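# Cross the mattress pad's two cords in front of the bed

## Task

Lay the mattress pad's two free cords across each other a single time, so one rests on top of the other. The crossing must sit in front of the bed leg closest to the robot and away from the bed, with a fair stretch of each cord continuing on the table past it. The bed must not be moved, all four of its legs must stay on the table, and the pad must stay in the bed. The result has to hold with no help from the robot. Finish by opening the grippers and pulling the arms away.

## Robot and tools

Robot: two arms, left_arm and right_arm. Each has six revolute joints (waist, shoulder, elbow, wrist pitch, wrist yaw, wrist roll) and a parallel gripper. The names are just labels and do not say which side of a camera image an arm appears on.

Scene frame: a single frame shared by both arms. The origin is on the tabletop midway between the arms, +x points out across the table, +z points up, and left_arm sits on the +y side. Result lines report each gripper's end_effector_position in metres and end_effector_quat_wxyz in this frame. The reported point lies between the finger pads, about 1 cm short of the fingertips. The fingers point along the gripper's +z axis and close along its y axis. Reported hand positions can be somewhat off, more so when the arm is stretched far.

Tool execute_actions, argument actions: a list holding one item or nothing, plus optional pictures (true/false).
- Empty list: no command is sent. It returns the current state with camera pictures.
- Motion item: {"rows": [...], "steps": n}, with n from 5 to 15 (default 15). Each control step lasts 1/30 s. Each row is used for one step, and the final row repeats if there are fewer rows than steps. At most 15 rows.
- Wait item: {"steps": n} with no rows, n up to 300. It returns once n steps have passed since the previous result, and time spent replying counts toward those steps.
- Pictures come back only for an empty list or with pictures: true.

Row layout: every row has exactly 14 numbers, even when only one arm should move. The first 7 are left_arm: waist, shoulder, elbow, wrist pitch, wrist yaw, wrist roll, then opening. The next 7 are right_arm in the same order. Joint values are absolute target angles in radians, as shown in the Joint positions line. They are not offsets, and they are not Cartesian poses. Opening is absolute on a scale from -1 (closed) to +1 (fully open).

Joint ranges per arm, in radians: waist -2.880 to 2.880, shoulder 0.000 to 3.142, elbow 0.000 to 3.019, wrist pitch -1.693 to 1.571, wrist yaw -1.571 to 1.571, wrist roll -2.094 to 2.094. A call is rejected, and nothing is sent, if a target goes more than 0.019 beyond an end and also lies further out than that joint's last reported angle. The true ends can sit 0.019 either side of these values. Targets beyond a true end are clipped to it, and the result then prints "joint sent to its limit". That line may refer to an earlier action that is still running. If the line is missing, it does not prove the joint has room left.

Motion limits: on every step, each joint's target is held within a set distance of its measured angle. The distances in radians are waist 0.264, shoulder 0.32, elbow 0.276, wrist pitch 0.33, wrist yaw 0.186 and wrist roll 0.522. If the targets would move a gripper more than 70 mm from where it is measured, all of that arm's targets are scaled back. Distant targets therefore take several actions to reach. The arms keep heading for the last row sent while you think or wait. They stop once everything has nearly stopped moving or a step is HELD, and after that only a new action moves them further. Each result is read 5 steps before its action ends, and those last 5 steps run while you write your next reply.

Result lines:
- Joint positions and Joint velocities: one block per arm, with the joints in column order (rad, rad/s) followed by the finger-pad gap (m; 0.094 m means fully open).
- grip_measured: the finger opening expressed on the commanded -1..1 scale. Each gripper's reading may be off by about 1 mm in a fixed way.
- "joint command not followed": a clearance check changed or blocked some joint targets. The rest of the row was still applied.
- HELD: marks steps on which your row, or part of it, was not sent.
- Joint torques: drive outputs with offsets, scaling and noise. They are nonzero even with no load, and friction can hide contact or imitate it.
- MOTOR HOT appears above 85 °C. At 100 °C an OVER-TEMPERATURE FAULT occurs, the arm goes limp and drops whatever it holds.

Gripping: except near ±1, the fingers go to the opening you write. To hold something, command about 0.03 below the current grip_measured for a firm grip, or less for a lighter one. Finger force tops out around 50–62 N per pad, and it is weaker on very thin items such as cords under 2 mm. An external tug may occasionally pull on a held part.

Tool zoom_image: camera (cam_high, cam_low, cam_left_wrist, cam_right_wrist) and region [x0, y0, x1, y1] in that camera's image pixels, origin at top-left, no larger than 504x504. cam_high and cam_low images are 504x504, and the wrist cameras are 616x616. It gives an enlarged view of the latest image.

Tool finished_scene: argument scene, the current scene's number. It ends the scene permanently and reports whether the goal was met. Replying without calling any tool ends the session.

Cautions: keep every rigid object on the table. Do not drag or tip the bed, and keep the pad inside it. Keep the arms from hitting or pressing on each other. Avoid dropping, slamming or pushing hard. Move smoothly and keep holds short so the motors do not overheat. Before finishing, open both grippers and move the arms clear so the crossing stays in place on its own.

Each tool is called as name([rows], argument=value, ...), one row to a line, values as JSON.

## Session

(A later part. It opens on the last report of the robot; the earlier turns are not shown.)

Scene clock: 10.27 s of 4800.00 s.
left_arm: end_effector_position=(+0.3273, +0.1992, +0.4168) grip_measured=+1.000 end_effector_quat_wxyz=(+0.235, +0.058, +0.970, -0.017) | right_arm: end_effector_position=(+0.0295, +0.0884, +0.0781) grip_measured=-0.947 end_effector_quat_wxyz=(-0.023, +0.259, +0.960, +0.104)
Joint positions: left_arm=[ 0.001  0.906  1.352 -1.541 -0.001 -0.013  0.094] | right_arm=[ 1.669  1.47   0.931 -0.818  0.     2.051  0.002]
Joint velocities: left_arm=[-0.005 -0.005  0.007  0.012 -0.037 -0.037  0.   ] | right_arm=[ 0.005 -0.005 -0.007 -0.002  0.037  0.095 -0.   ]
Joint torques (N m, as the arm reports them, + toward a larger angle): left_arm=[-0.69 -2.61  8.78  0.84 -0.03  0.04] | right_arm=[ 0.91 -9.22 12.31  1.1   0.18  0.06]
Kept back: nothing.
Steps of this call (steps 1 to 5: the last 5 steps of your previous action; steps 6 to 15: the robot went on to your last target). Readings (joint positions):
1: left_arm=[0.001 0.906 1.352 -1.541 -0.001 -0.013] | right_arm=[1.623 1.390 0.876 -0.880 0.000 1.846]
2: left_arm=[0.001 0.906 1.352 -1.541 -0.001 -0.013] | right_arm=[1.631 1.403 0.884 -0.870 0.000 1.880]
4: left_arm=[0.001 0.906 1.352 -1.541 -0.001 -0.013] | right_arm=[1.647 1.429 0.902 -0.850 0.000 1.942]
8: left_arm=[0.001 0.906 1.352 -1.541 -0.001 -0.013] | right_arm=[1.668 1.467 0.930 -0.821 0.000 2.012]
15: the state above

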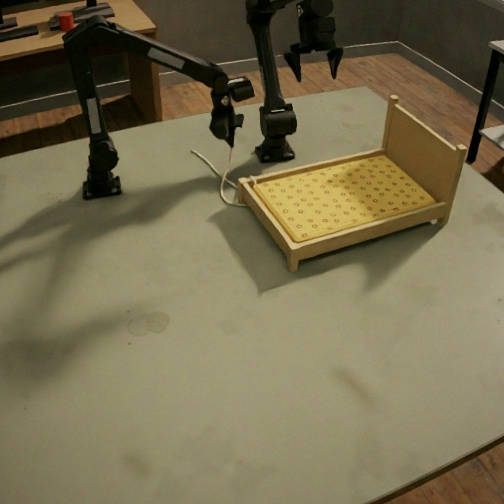

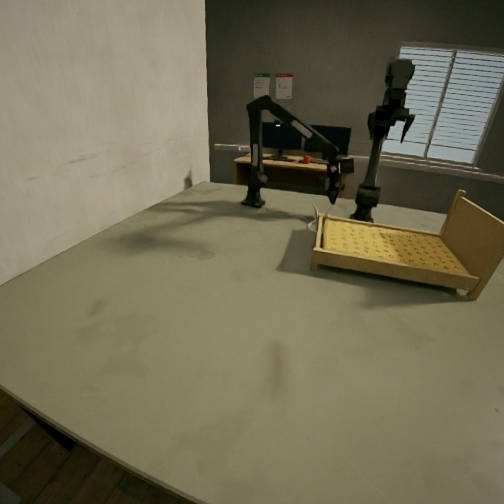

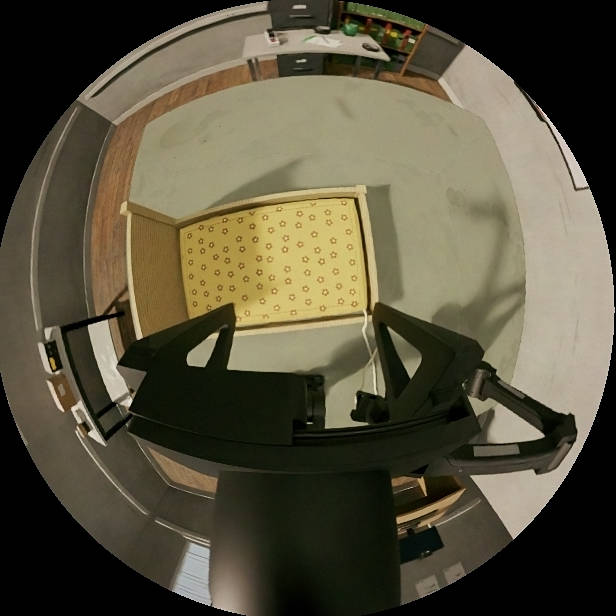

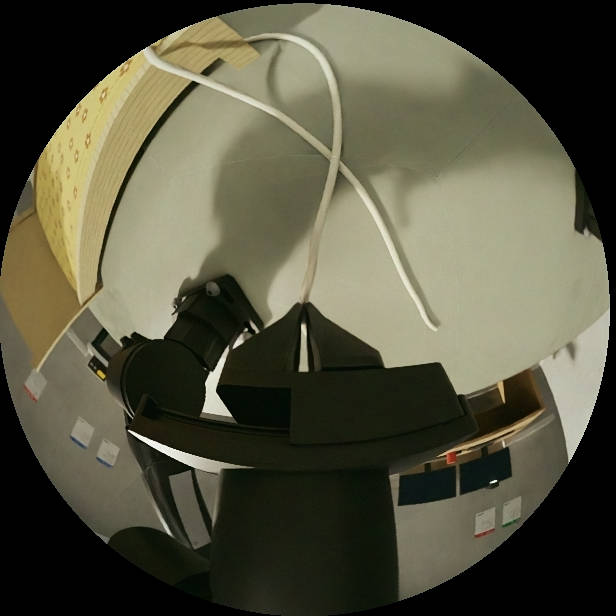

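execute_actions([
  {"rows":[[0.0,0.9,1.35,-1.55,0,0,1,1.672,1.485,0.92,-0.79,0,2.07,-0.965],[0.0,0.9,1.35,-1.55,0,0,1,1.674,1.494,0.915,-0.77,0,2.07,-0.965],[0.0,0.9,1.35,-1.55,0,0,1,1.676,1.503,0.91,-0.75,0,2.07,-0.965],[0.0,0.9,1.35,-1.55,0,0,1,1.678,1.512,0.905,-0.73,0,2.07,-0.965],[0.0,0.9,1.35,-1.55,0,0,1,1.68,1.521,0.9,-0.71,0,2.07,-0.965],[0.0,0.9,1.35,-1.55,0,0,1,1.682,1.53,0.895,-0.69,0,2.07,-0.965],[0.0,0.9,1.35,-1.55,0,0,1,1.684,1.539,0.89,-0.67,0,2.07,-0.965],[0.0,0.9,1.35,-1.55,0,0,1,1.684,1.548,0.885,-0.652,0,2.07,-0.965],[0.0,0.9,1.35,-1.55,0,0,1,1.684,1.557,0.88,-0.635,0,2.07,-0.965],[0.0,0.9,1.35,-1.55,0,0,1,1.684,1.566,0.875,-0.62,0,2.07,-0.965],[0.0,0.9,1.35,-1.55,0,0,1,1.684,1.575,0.87,-0.605,0,2.07,-0.965],[0.0,0.9,1.35,-1.55,0,0,1,1.684,1.584,0.865,-0.59,0,2.07,-0.965],[0.0,0.9,1.35,-1.55,0,0,1,1.684,1.592,0.86,-0.577,0,2.07,-0.965],[0.0,0.9,1.35,-1.55,0,0,1,1.684,1.598,0.855,-0.566,0,2.07,-0.965],[0.0,0.9,1.35,-1.55,0,0,1,1.684,1.603,0.852,-0.558,0,2.07,-0.965]],"steps":15},
])

execute_actions([
  {"steps":14},
], pictures=true)

Scene clock: 11.03 s of 4800.00 s.
left_arm: end_effector_position=(+0.3273, +0.1992, +0.4168) grip_measured=+1.000 end_effector_quat_wxyz=(+0.235, +0.058, +0.970, -0.017) | right_arm: end_effector_position=(+0.0275, +0.1071, +0.0503) grip_measured=-0.947 end_effector_quat_wxyz=(-0.031, +0.260, +0.956, +0.135)
Joint positions: left_arm=[ 0.001  0.906  1.352 -1.541 -0.001 -0.013  0.094] | right_arm=[ 1.676  1.529  0.899 -0.663  0.     2.061  0.002]
Joint velocities: left_arm=[-0.024 -0.015 -0.022  0.007  0.066 -0.037  0.   ] | right_arm=[ 0.054  0.357 -0.173  0.51  -0.007  0.037  0.   ]
Joint torques (N m, as the arm reports them, + toward a larger angle): left_arm=[-0.76 -2.61  8.8   0.69 -0.06  0.03] | right_arm=[ 0.94 -8.82  6.59  1.07  0.18  0.11]
Steps of this call (steps 1 to 13: the robot went on to your last target; steps 14 to 23: the first 10 steps of this action). Readings (joint positions):
14: left_arm=[0.001 0.906 1.352 -1.541 -0.001 -0.013] | right_arm=[1.669 1.470 0.931 -0.816 0.000 2.061]
15: left_arm=[0.001 0.906 1.352 -1.541 -0.001 -0.013] | right_arm=[1.669 1.470 0.930 -0.807 0.000 2.061]
17: left_arm=[0.001 0.906 1.352 -1.541 -0.001 -0.013] | right_arm=[1.669 1.475 0.926 -0.776 0.000 2.061]
21: left_arm=[0.001 0.906 1.352 -1.541 -0.001 -0.013] | right_arm=[1.673 1.506 0.910 -0.699 0.000 2.061]
23: the state above

Scene clock: 11.50 s of 4800.00 s.
left_arm: end_effector_position=(+0.3273, +0.1992, +0.4168) grip_measured=+1.000 end_effector_quat_wxyz=(+0.235, +0.058, +0.970, -0.017) | right_arm: end_effector_position=(+0.0264, +0.1054, +0.0149) grip_measured=-0.947 end_effector_quat_wxyz=(-0.030, +0.259, +0.956, +0.131)
Joint positions: left_arm=[ 0.001  0.906  1.352 -1.541 -0.001 -0.013  0.094] | right_arm=[ 1.678  1.595  0.862 -0.567  0.     2.061  0.002]
Joint velocities: left_arm=[-0.005 -0.005  0.002  0.002 -0.022 -0.007  0.   ] | right_arm=[-0.024  0.005  0.007 -0.007 -0.066 -0.037  0.001]
Joint torques (N m, as the arm reports them, + toward a larger angle): left_arm=[-0.95 -2.22  8.74  0.76 -0.04  0.05] | right_arm=[ 0.92 -9.48  6.42  1.23  0.18  0.1 ]
Kept back: nothing.
Steps of this call (steps 1 to 5: the last 5 steps of your previous action; steps 6 to 14: the robot went on to your last target). Readings (joint positions):
1: left_arm=[0.001 0.906 1.352 -1.541 -0.001 -0.013] | right_arm=[1.677 1.540 0.893 -0.646 0.000 2.061]
2: left_arm=[0.001 0.906 1.352 -1.541 -0.001 -0.013] | right_arm=[1.678 1.552 0.887 -0.631 0.000 2.061]
4: left_arm=[0.001 0.906 1.352 -1.541 -0.001 -0.013] | right_arm=[1.678 1.573 0.875 -0.602 0.000 2.061]
8: left_arm=[0.001 0.906 1.352 -1.541 -0.001 -0.013] | right_arm=[1.678 1.595 0.862 -0.573 0.000 2.061]
14: the state above

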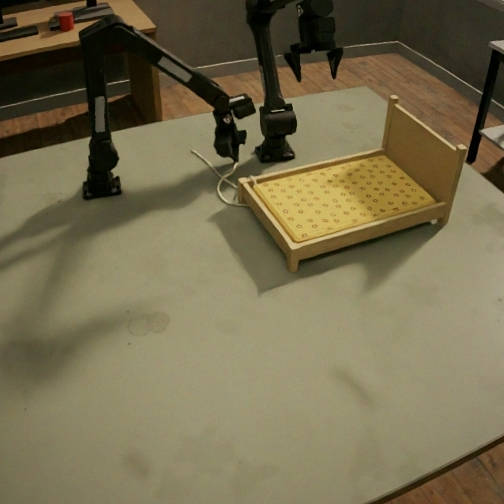

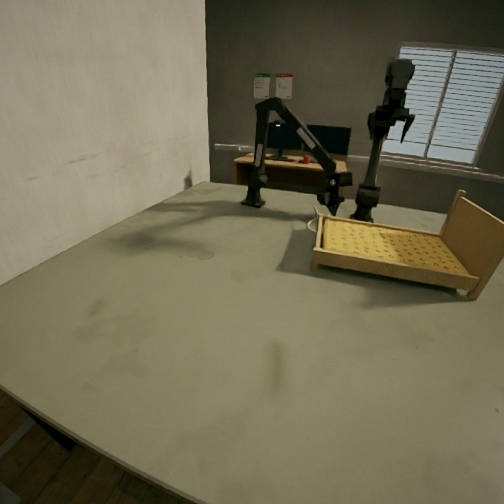

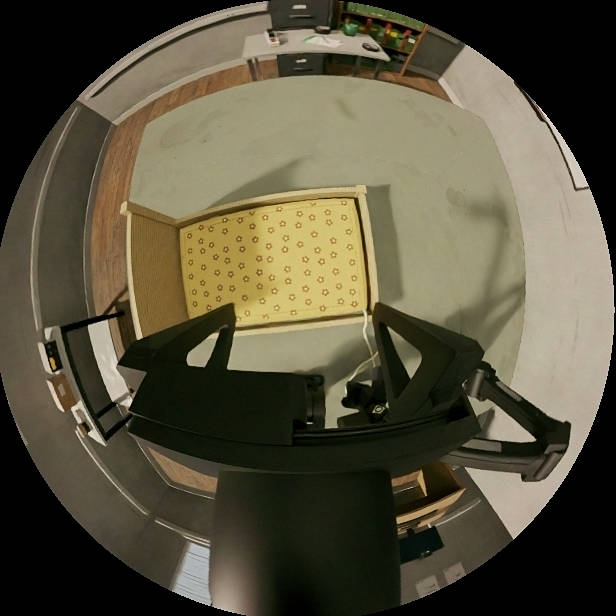

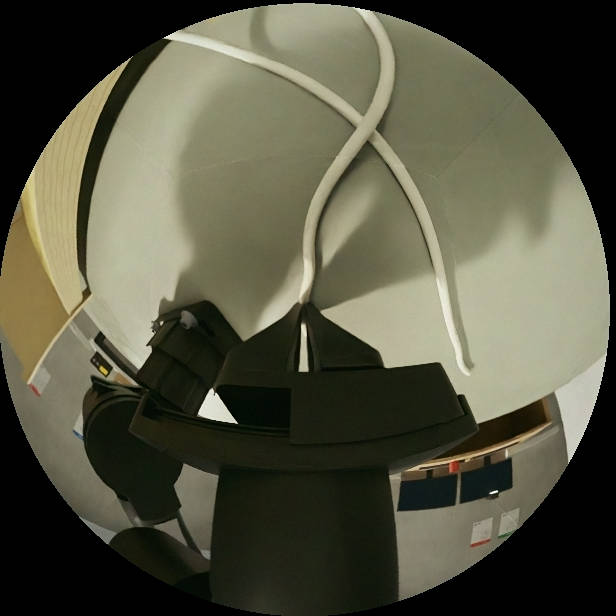

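execute_actions([
  {"rows":[[0.0,0.9,1.35,-1.55,0,0,1,1.69,1.603,0.852,-0.558,0,2.07,-0.965],[0.0,0.9,1.35,-1.55,0,0,1,1.70,1.603,0.852,-0.558,0,2.07,-0.965],[0.0,0.9,1.35,-1.55,0,0,1,1.71,1.603,0.852,-0.558,0,2.07,-0.965],[0.0,0.9,1.35,-1.55,0,0,1,1.72,1.603,0.852,-0.558,0,2.07,-0.965],[0.0,0.9,1.35,-1.55,0,0,1,1.73,1.603,0.852,-0.558,0,2.07,-0.965],[0.0,0.9,1.35,-1.55,0,0,1,1.74,1.603,0.852,-0.558,0,2.07,-0.965],[0.0,0.9,1.35,-1.55,0,0,1,1.75,1.603,0.852,-0.558,0,2.07,-0.965],[0.0,0.9,1.35,-1.55,0,0,1,1.75,1.603,0.852,-0.558,0,2.07,-0.965],[0.0,0.9,1.35,-1.55,0,0,1,1.75,1.603,0.852,-0.558,0,2.07,-0.965],[0.0,0.9,1.35,-1.55,0,0,1,1.75,1.603,0.852,-0.558,0,2.07,-0.965],[0.0,0.9,1.35,-1.55,0,0,1,1.75,1.603,0.852,-0.558,0,2.07,-0.965],[0.0,0.9,1.35,-1.55,0,0,1,1.75,1.603,0.852,-0.558,0,2.07,-0.9],[0.0,0.9,1.35,-1.55,0,0,1,1.75,1.603,0.852,-0.558,0,2.07,-0.8],[0.0,0.9,1.35,-1.55,0,0,1,1.75,1.603,0.852,-0.558,0,2.07,-0.68],[0.0,0.9,1.35,-1.55,0,0,1,1.75,1.603,0.852,-0.558,0,2.07,-0.55]],"steps":15},
])

execute_actions([
  {"rows":[[0.0,0.9,1.35,-1.55,0,0,1,1.75,1.6,0.87,-0.56,0,2.07,-0.55],[0.0,0.9,1.35,-1.55,0,0,1,1.75,1.58,0.89,-0.58,0,2.07,-0.55],[0.0,0.9,1.35,-1.55,0,0,1,1.75,1.56,0.9,-0.61,0,2.07,-0.55],[0.0,0.9,1.35,-1.55,0,0,1,1.75,1.53,0.91,-0.65,0,2.07,-0.55],[0.0,0.9,1.35,-1.55,0,0,1,1.75,1.5,0.92,-0.7,0,2.07,-0.55],[0.0,0.9,1.35,-1.55,0,0,1,1.75,1.47,0.93,-0.75,0,2.07,-0.55],[0.0,0.9,1.35,-1.55,0,0,1,1.75,1.44,0.94,-0.8,0,2.07,-0.55],[0.0,0.9,1.35,-1.55,0,0,1,1.75,1.41,0.95,-0.86,0,2.07,-0.55],[0.0,0.9,1.35,-1.55,0,0,1,1.75,1.38,0.96,-0.92,0,2.07,-0.55],[0.0,0.9,1.35,-1.55,0,0,1,1.75,1.35,0.97,-0.98,0,2.07,-0.55],[0.0,0.9,1.35,-1.55,0,0,1,1.75,1.32,0.98,-1.04,0,2.07,-0.55],[0.0,0.9,1.35,-1.55,0,0,1,1.75,1.29,0.99,-1.1,0,2.07,-0.55],[0.0,0.9,1.35,-1.55,0,0,1,1.75,1.26,1.0,-1.16,0,2.07,-0.55],[0.0,0.9,1.35,-1.55,0,0,1,1.75,1.23,1.01,-1.2,0,2.07,-0.55]],"steps":15},
])

execute_actions([
  {"steps":14},
], pictures=true)

Scene clock: 12.43 s of 4800.00 s.
left_arm: end_effector_position=(+0.3273, +0.1992, +0.4168) grip_measured=+1.000 end_effector_quat_wxyz=(+0.235, +0.058, +0.970, -0.017) | right_arm: end_effector_position=(-0.0044, +0.1056, +0.0149) grip_measured=-0.947 end_effector_quat_wxyz=(-0.035, +0.226, +0.965, +0.130)
Joint positions: left_arm=[ 0.001  0.906  1.352 -1.541 -0.001 -0.013  0.094] | right_arm=[ 1.747  1.595  0.862 -0.567  0.     2.061  0.002]
Joint velocities: left_arm=[ 0.005 -0.005 -0.002  0.022  0.037 -0.007  0.   ] | right_arm=[ 0.21   0.015  0.022  0.022  0.051  0.022 -0.001]
Joint torques (N m, as the arm reports them, + toward a larger angle): left_arm=[-0.45 -2.82  8.8   0.78 -0.06  0.03] | right_arm=[-0.61 -9.42  6.4   1.28  0.17  0.11]
Steps of this call (steps 1 to 18: the robot went on to your last target; steps 19 to 28: the first 10 steps of this action). Readings (joint positions):
19: left_arm=[0.001 0.906 1.352 -1.541 -0.001 -0.013] | right_arm=[1.679 1.595 0.862 -0.567 0.000 2.061]
20: left_arm=[0.001 0.906 1.352 -1.541 -0.001 -0.013] | right_arm=[1.680 1.595 0.862 -0.567 0.000 2.061]
22: left_arm=[0.001 0.906 1.352 -1.541 -0.001 -0.013] | right_arm=[1.688 1.595 0.862 -0.567 0.000 2.061]
26: left_arm=[0.001 0.906 1.352 -1.541 -0.001 -0.013] | right_arm=[1.728 1.595 0.862 -0.567 0.000 2.061]
28: the state above

Scene clock: 12.93 s of 4800.00 s.
left_arm: end_effector_position=(+0.3273, +0.1992, +0.4168) grip_measured=+1.000 end_effector_quat_wxyz=(+0.235, +0.058, +0.970, -0.017) | right_arm: end_effector_position=(-0.0056, +0.0605, +0.0664) grip_measured=-0.551 end_effector_quat_wxyz=(-0.020, +0.224, +0.971, +0.075)
Joint positions: left_arm=[ 0.001  0.906  1.352 -1.541 -0.001 -0.013  0.094] | right_arm=[ 1.754  1.449  0.881 -0.848  0.002  2.062  0.021]
Joint velocities: left_arm=[-0.005 -0.005  0.012  0.027  0.007 -0.066  0.   ] | right_arm=[ 0.005 -0.991  0.276 -1.526 -0.081  0.007  0.001]
Joint torques (N m, as the arm reports them, + toward a larger angle): left_arm=[-0.69 -2.32  8.78  0.71 -0.05  0.05] | right_arm=[  0.07 -10.37  13.01   0.76   0.13   0.1 ]
Steps of this call (steps 1 to 5: the last 5 steps of your previous action; steps 6 to 15: the first 10 steps of this action). Readings (joint positions):
6: left_arm=[0.001 0.906 1.352 -1.541 -0.001 -0.013] | right_arm=[1.754 1.593 0.862 -0.560 0.002 2.061]
7: left_arm=[0.001 0.906 1.352 -1.541 -0.001 -0.013] | right_arm=[1.754 1.592 0.862 -0.561 0.002 2.061]
9: left_arm=[0.001 0.906 1.352 -1.541 -0.001 -0.013] | right_arm=[1.754 1.584 0.862 -0.588 0.002 2.061]
13: left_arm=[0.001 0.906 1.352 -1.541 -0.001 -0.013] | right_arm=[1.754 1.511 0.867 -0.749 0.002 2.062]
15: the state above

Scene clock: 13.40 s of 4800.00 s.
left_arm: end_effector_position=(+0.3273, +0.1992, +0.4168) grip_measured=+1.000 end_effector_quat_wxyz=(+0.235, +0.058, +0.970, -0.017) | right_arm: end_effector_position=(-0.0039, +0.0171, +0.1787) grip_measured=-0.551 end_effector_quat_wxyz=(-0.019, +0.224, +0.972, +0.072)
Joint positions: left_arm=[ 0.001  0.906  1.352 -1.541 -0.001 -0.013  0.094] | right_arm=[ 1.754  1.209  0.979 -1.192  0.002  2.062  0.021]
Joint velocities: left_arm=[-0.005  0.015  0.007  0.002 -0.022  0.037  0.   ] | right_arm=[-0.015  0.161  0.012 -0.002 -0.051  0.051 -0.   ]
Joint torques (N m, as the arm reports them, + toward a larger angle): left_arm=[-0.7  -2.36  8.79  0.82 -0.04  0.05] | right_arm=[ 0.26 -6.24 11.59  0.12  0.13  0.11]
Kept back: nothing.
Steps of this call (steps 1 to 5: the last 5 steps of your previous action; steps 6 to 14: the robot went on to your last target). Readings (joint positions):
1: left_arm=[0.001 0.906 1.352 -1.541 -0.001 -0.013] | right_arm=[1.754 1.415 0.891 -0.900 0.002 2.062]
2: left_arm=[0.001 0.906 1.352 -1.541 -0.001 -0.013] | right_arm=[1.754 1.381 0.904 -0.956 0.002 2.062]
4: left_arm=[0.001 0.906 1.352 -1.541 -0.001 -0.013] | right_arm=[1.754 1.311 0.932 -1.072 0.002 2.062]
8: left_arm=[0.001 0.906 1.352 -1.541 -0.001 -0.013] | right_arm=[1.754 1.202 0.971 -1.179 0.002 2.062]
14: the state above

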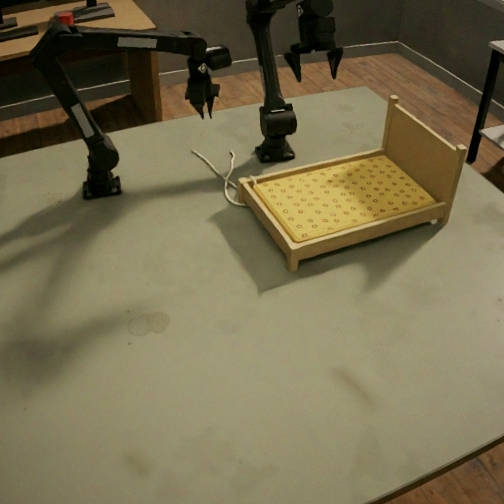

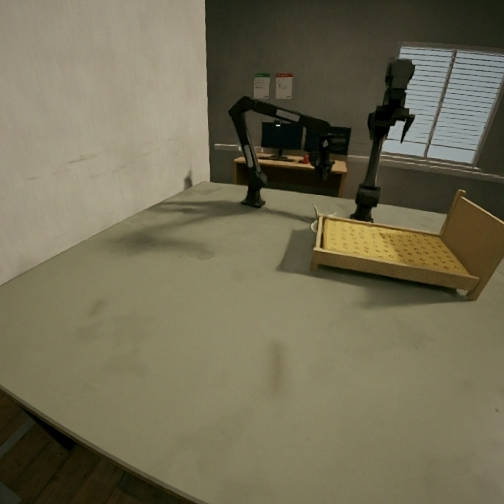

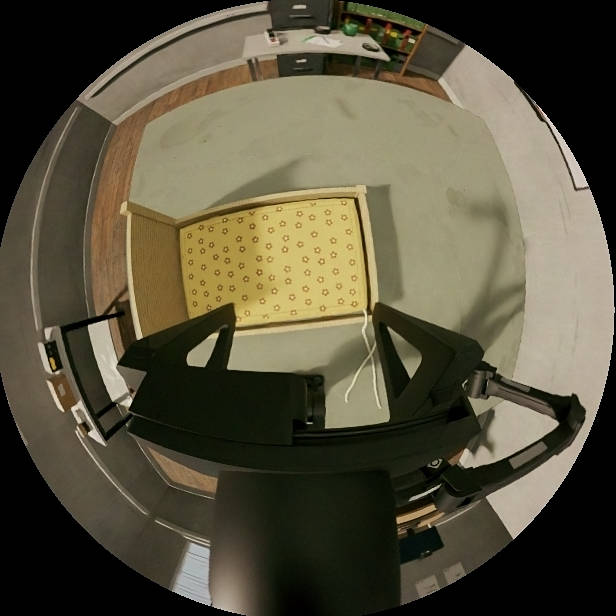

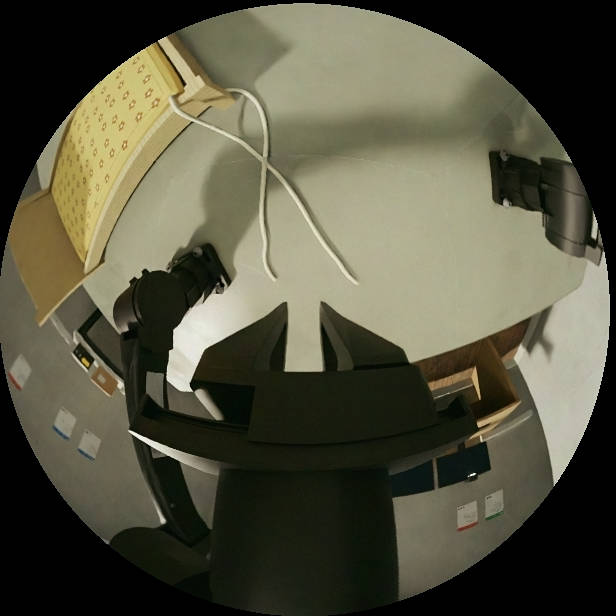

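Clean crossing. Retreat.

execute_actions([
  {"rows":[[0.0,0.9,1.35,-1.55,0,0,1,1.6,1.1,1.0,-1.2,0,2.0,0],[0.0,0.9,1.35,-1.55,0,0,1,1.4,0.95,1.0,-1.2,0,1.9,0],[0.0,0.9,1.35,-1.55,0,0,1,0.3,0.8,1.0,-1.2,0,1.8,0]],"steps":15},
])

execute_actions([
  {"steps":35},
])

finished_scene(scene=2)

Scene clock: 13.90 s of 4800.00 s.
left_arm: end_effector_position=(+0.3273, +0.1992, +0.4168) grip_measured=+1.000 end_effector_quat_wxyz=(+0.235, +0.058, +0.970, -0.017) | right_arm: end_effector_position=(+0.1319, -0.0399, +0.2831) grip_measured=-0.001 end_effector_quat_wxyz=(+0.004, +0.343, +0.910, +0.234)
Joint positions: left_arm=[ 0.001  0.906  1.352 -1.541 -0.001 -0.013  0.094] | right_arm=[ 1.33   0.885  0.978 -1.192 -0.003  1.906  0.047]
Joint velocities: left_arm=[ 0.005  0.005 -0.017 -0.017 -0.007 -0.007  0.   ] | right_arm=[-2.007 -1.216 -0.002 -0.002 -0.007 -0.505 -0.   ]
Joint torques (N m, as the arm reports them, + toward a larger angle): left_arm=[-0.67 -2.47  8.73  0.69 -0.04  0.04] | right_arm=[-1.59 -1.75 11.21  0.95  0.28 -0.03]
Steps of this call (steps 1 to 5: the robot went on to your last target; steps 6 to 15: the first 10 steps of this action). Readings (joint positions):
6: left_arm=[0.001 0.906 1.352 -1.541 -0.001 -0.013] | right_arm=[1.744 1.218 0.979 -1.192 -0.003 2.055]
7: left_arm=[0.001 0.906 1.352 -1.541 -0.001 -0.013] | right_arm=[1.719 1.203 0.978 -1.192 -0.006 2.042]
9: left_arm=[0.001 0.906 1.352 -1.541 -0.001 -0.013] | right_arm=[1.641 1.146 0.978 -1.192 -0.006 2.004]
13: left_arm=[0.001 0.906 1.352 -1.541 -0.001 -0.013] | right_arm=[1.452 0.972 0.978 -1.192 -0.004 1.938]
15: the state above

Scene clock: 15.07 s of 4800.00 s.
left_arm: end_effector_position=(+0.3273, +0.1992, +0.4168) grip_measured=+1.000 end_effector_quat_wxyz=(+0.235, +0.058, +0.970, -0.017) | right_arm: end_effector_position=(+0.3188, -0.2959, +0.3070) grip_measured=-0.001 end_effector_quat_wxyz=(+0.152, +0.709, +0.650, +0.226)
Joint positions: left_arm=[ 0.001  0.906  1.352 -1.541 -0.001 -0.013  0.094] | right_arm=[ 0.297  0.805  0.978 -1.193  0.002  1.809  0.047]
Joint velocities: left_arm=[ 0.034 -0.005  0.002 -0.022  0.022 -0.051  0.   ] | right_arm=[-0.005 -0.005 -0.012 -0.017 -0.022  0.051 -0.   ]
Joint torques (N m, as the arm reports them, + toward a larger angle): left_arm=[-0.75 -2.45  8.81  0.73 -0.05  0.05] | right_arm=[ 0.71 -2.69 11.71  1.02  0.12 -0.08]
Kept back: nothing.
Steps of this call (steps 1 to 5: the last 5 steps of your previous action; steps 6 to 35: the robot went on to your last target). Readings (joint positions):
1: left_arm=[0.001 0.906 1.352 -1.541 -0.001 -0.013] | right_arm=[1.257 0.847 0.978 -1.192 -0.003 1.890]
2: left_arm=[0.001 0.906 1.352 -1.541 -0.001 -0.013] | right_arm=[1.178 0.816 0.978 -1.192 -0.002 1.876]
4: left_arm=[0.001 0.906 1.352 -1.541 -0.001 -0.013] | right_arm=[0.999 0.777 0.978 -1.192 -0.001 1.852]
8: left_arm=[0.001 0.906 1.352 -1.541 -0.001 -0.013] | right_arm=[0.618 0.781 0.978 -1.192 -0.000 1.826]
35: the state above

The scene is finished: the task was done.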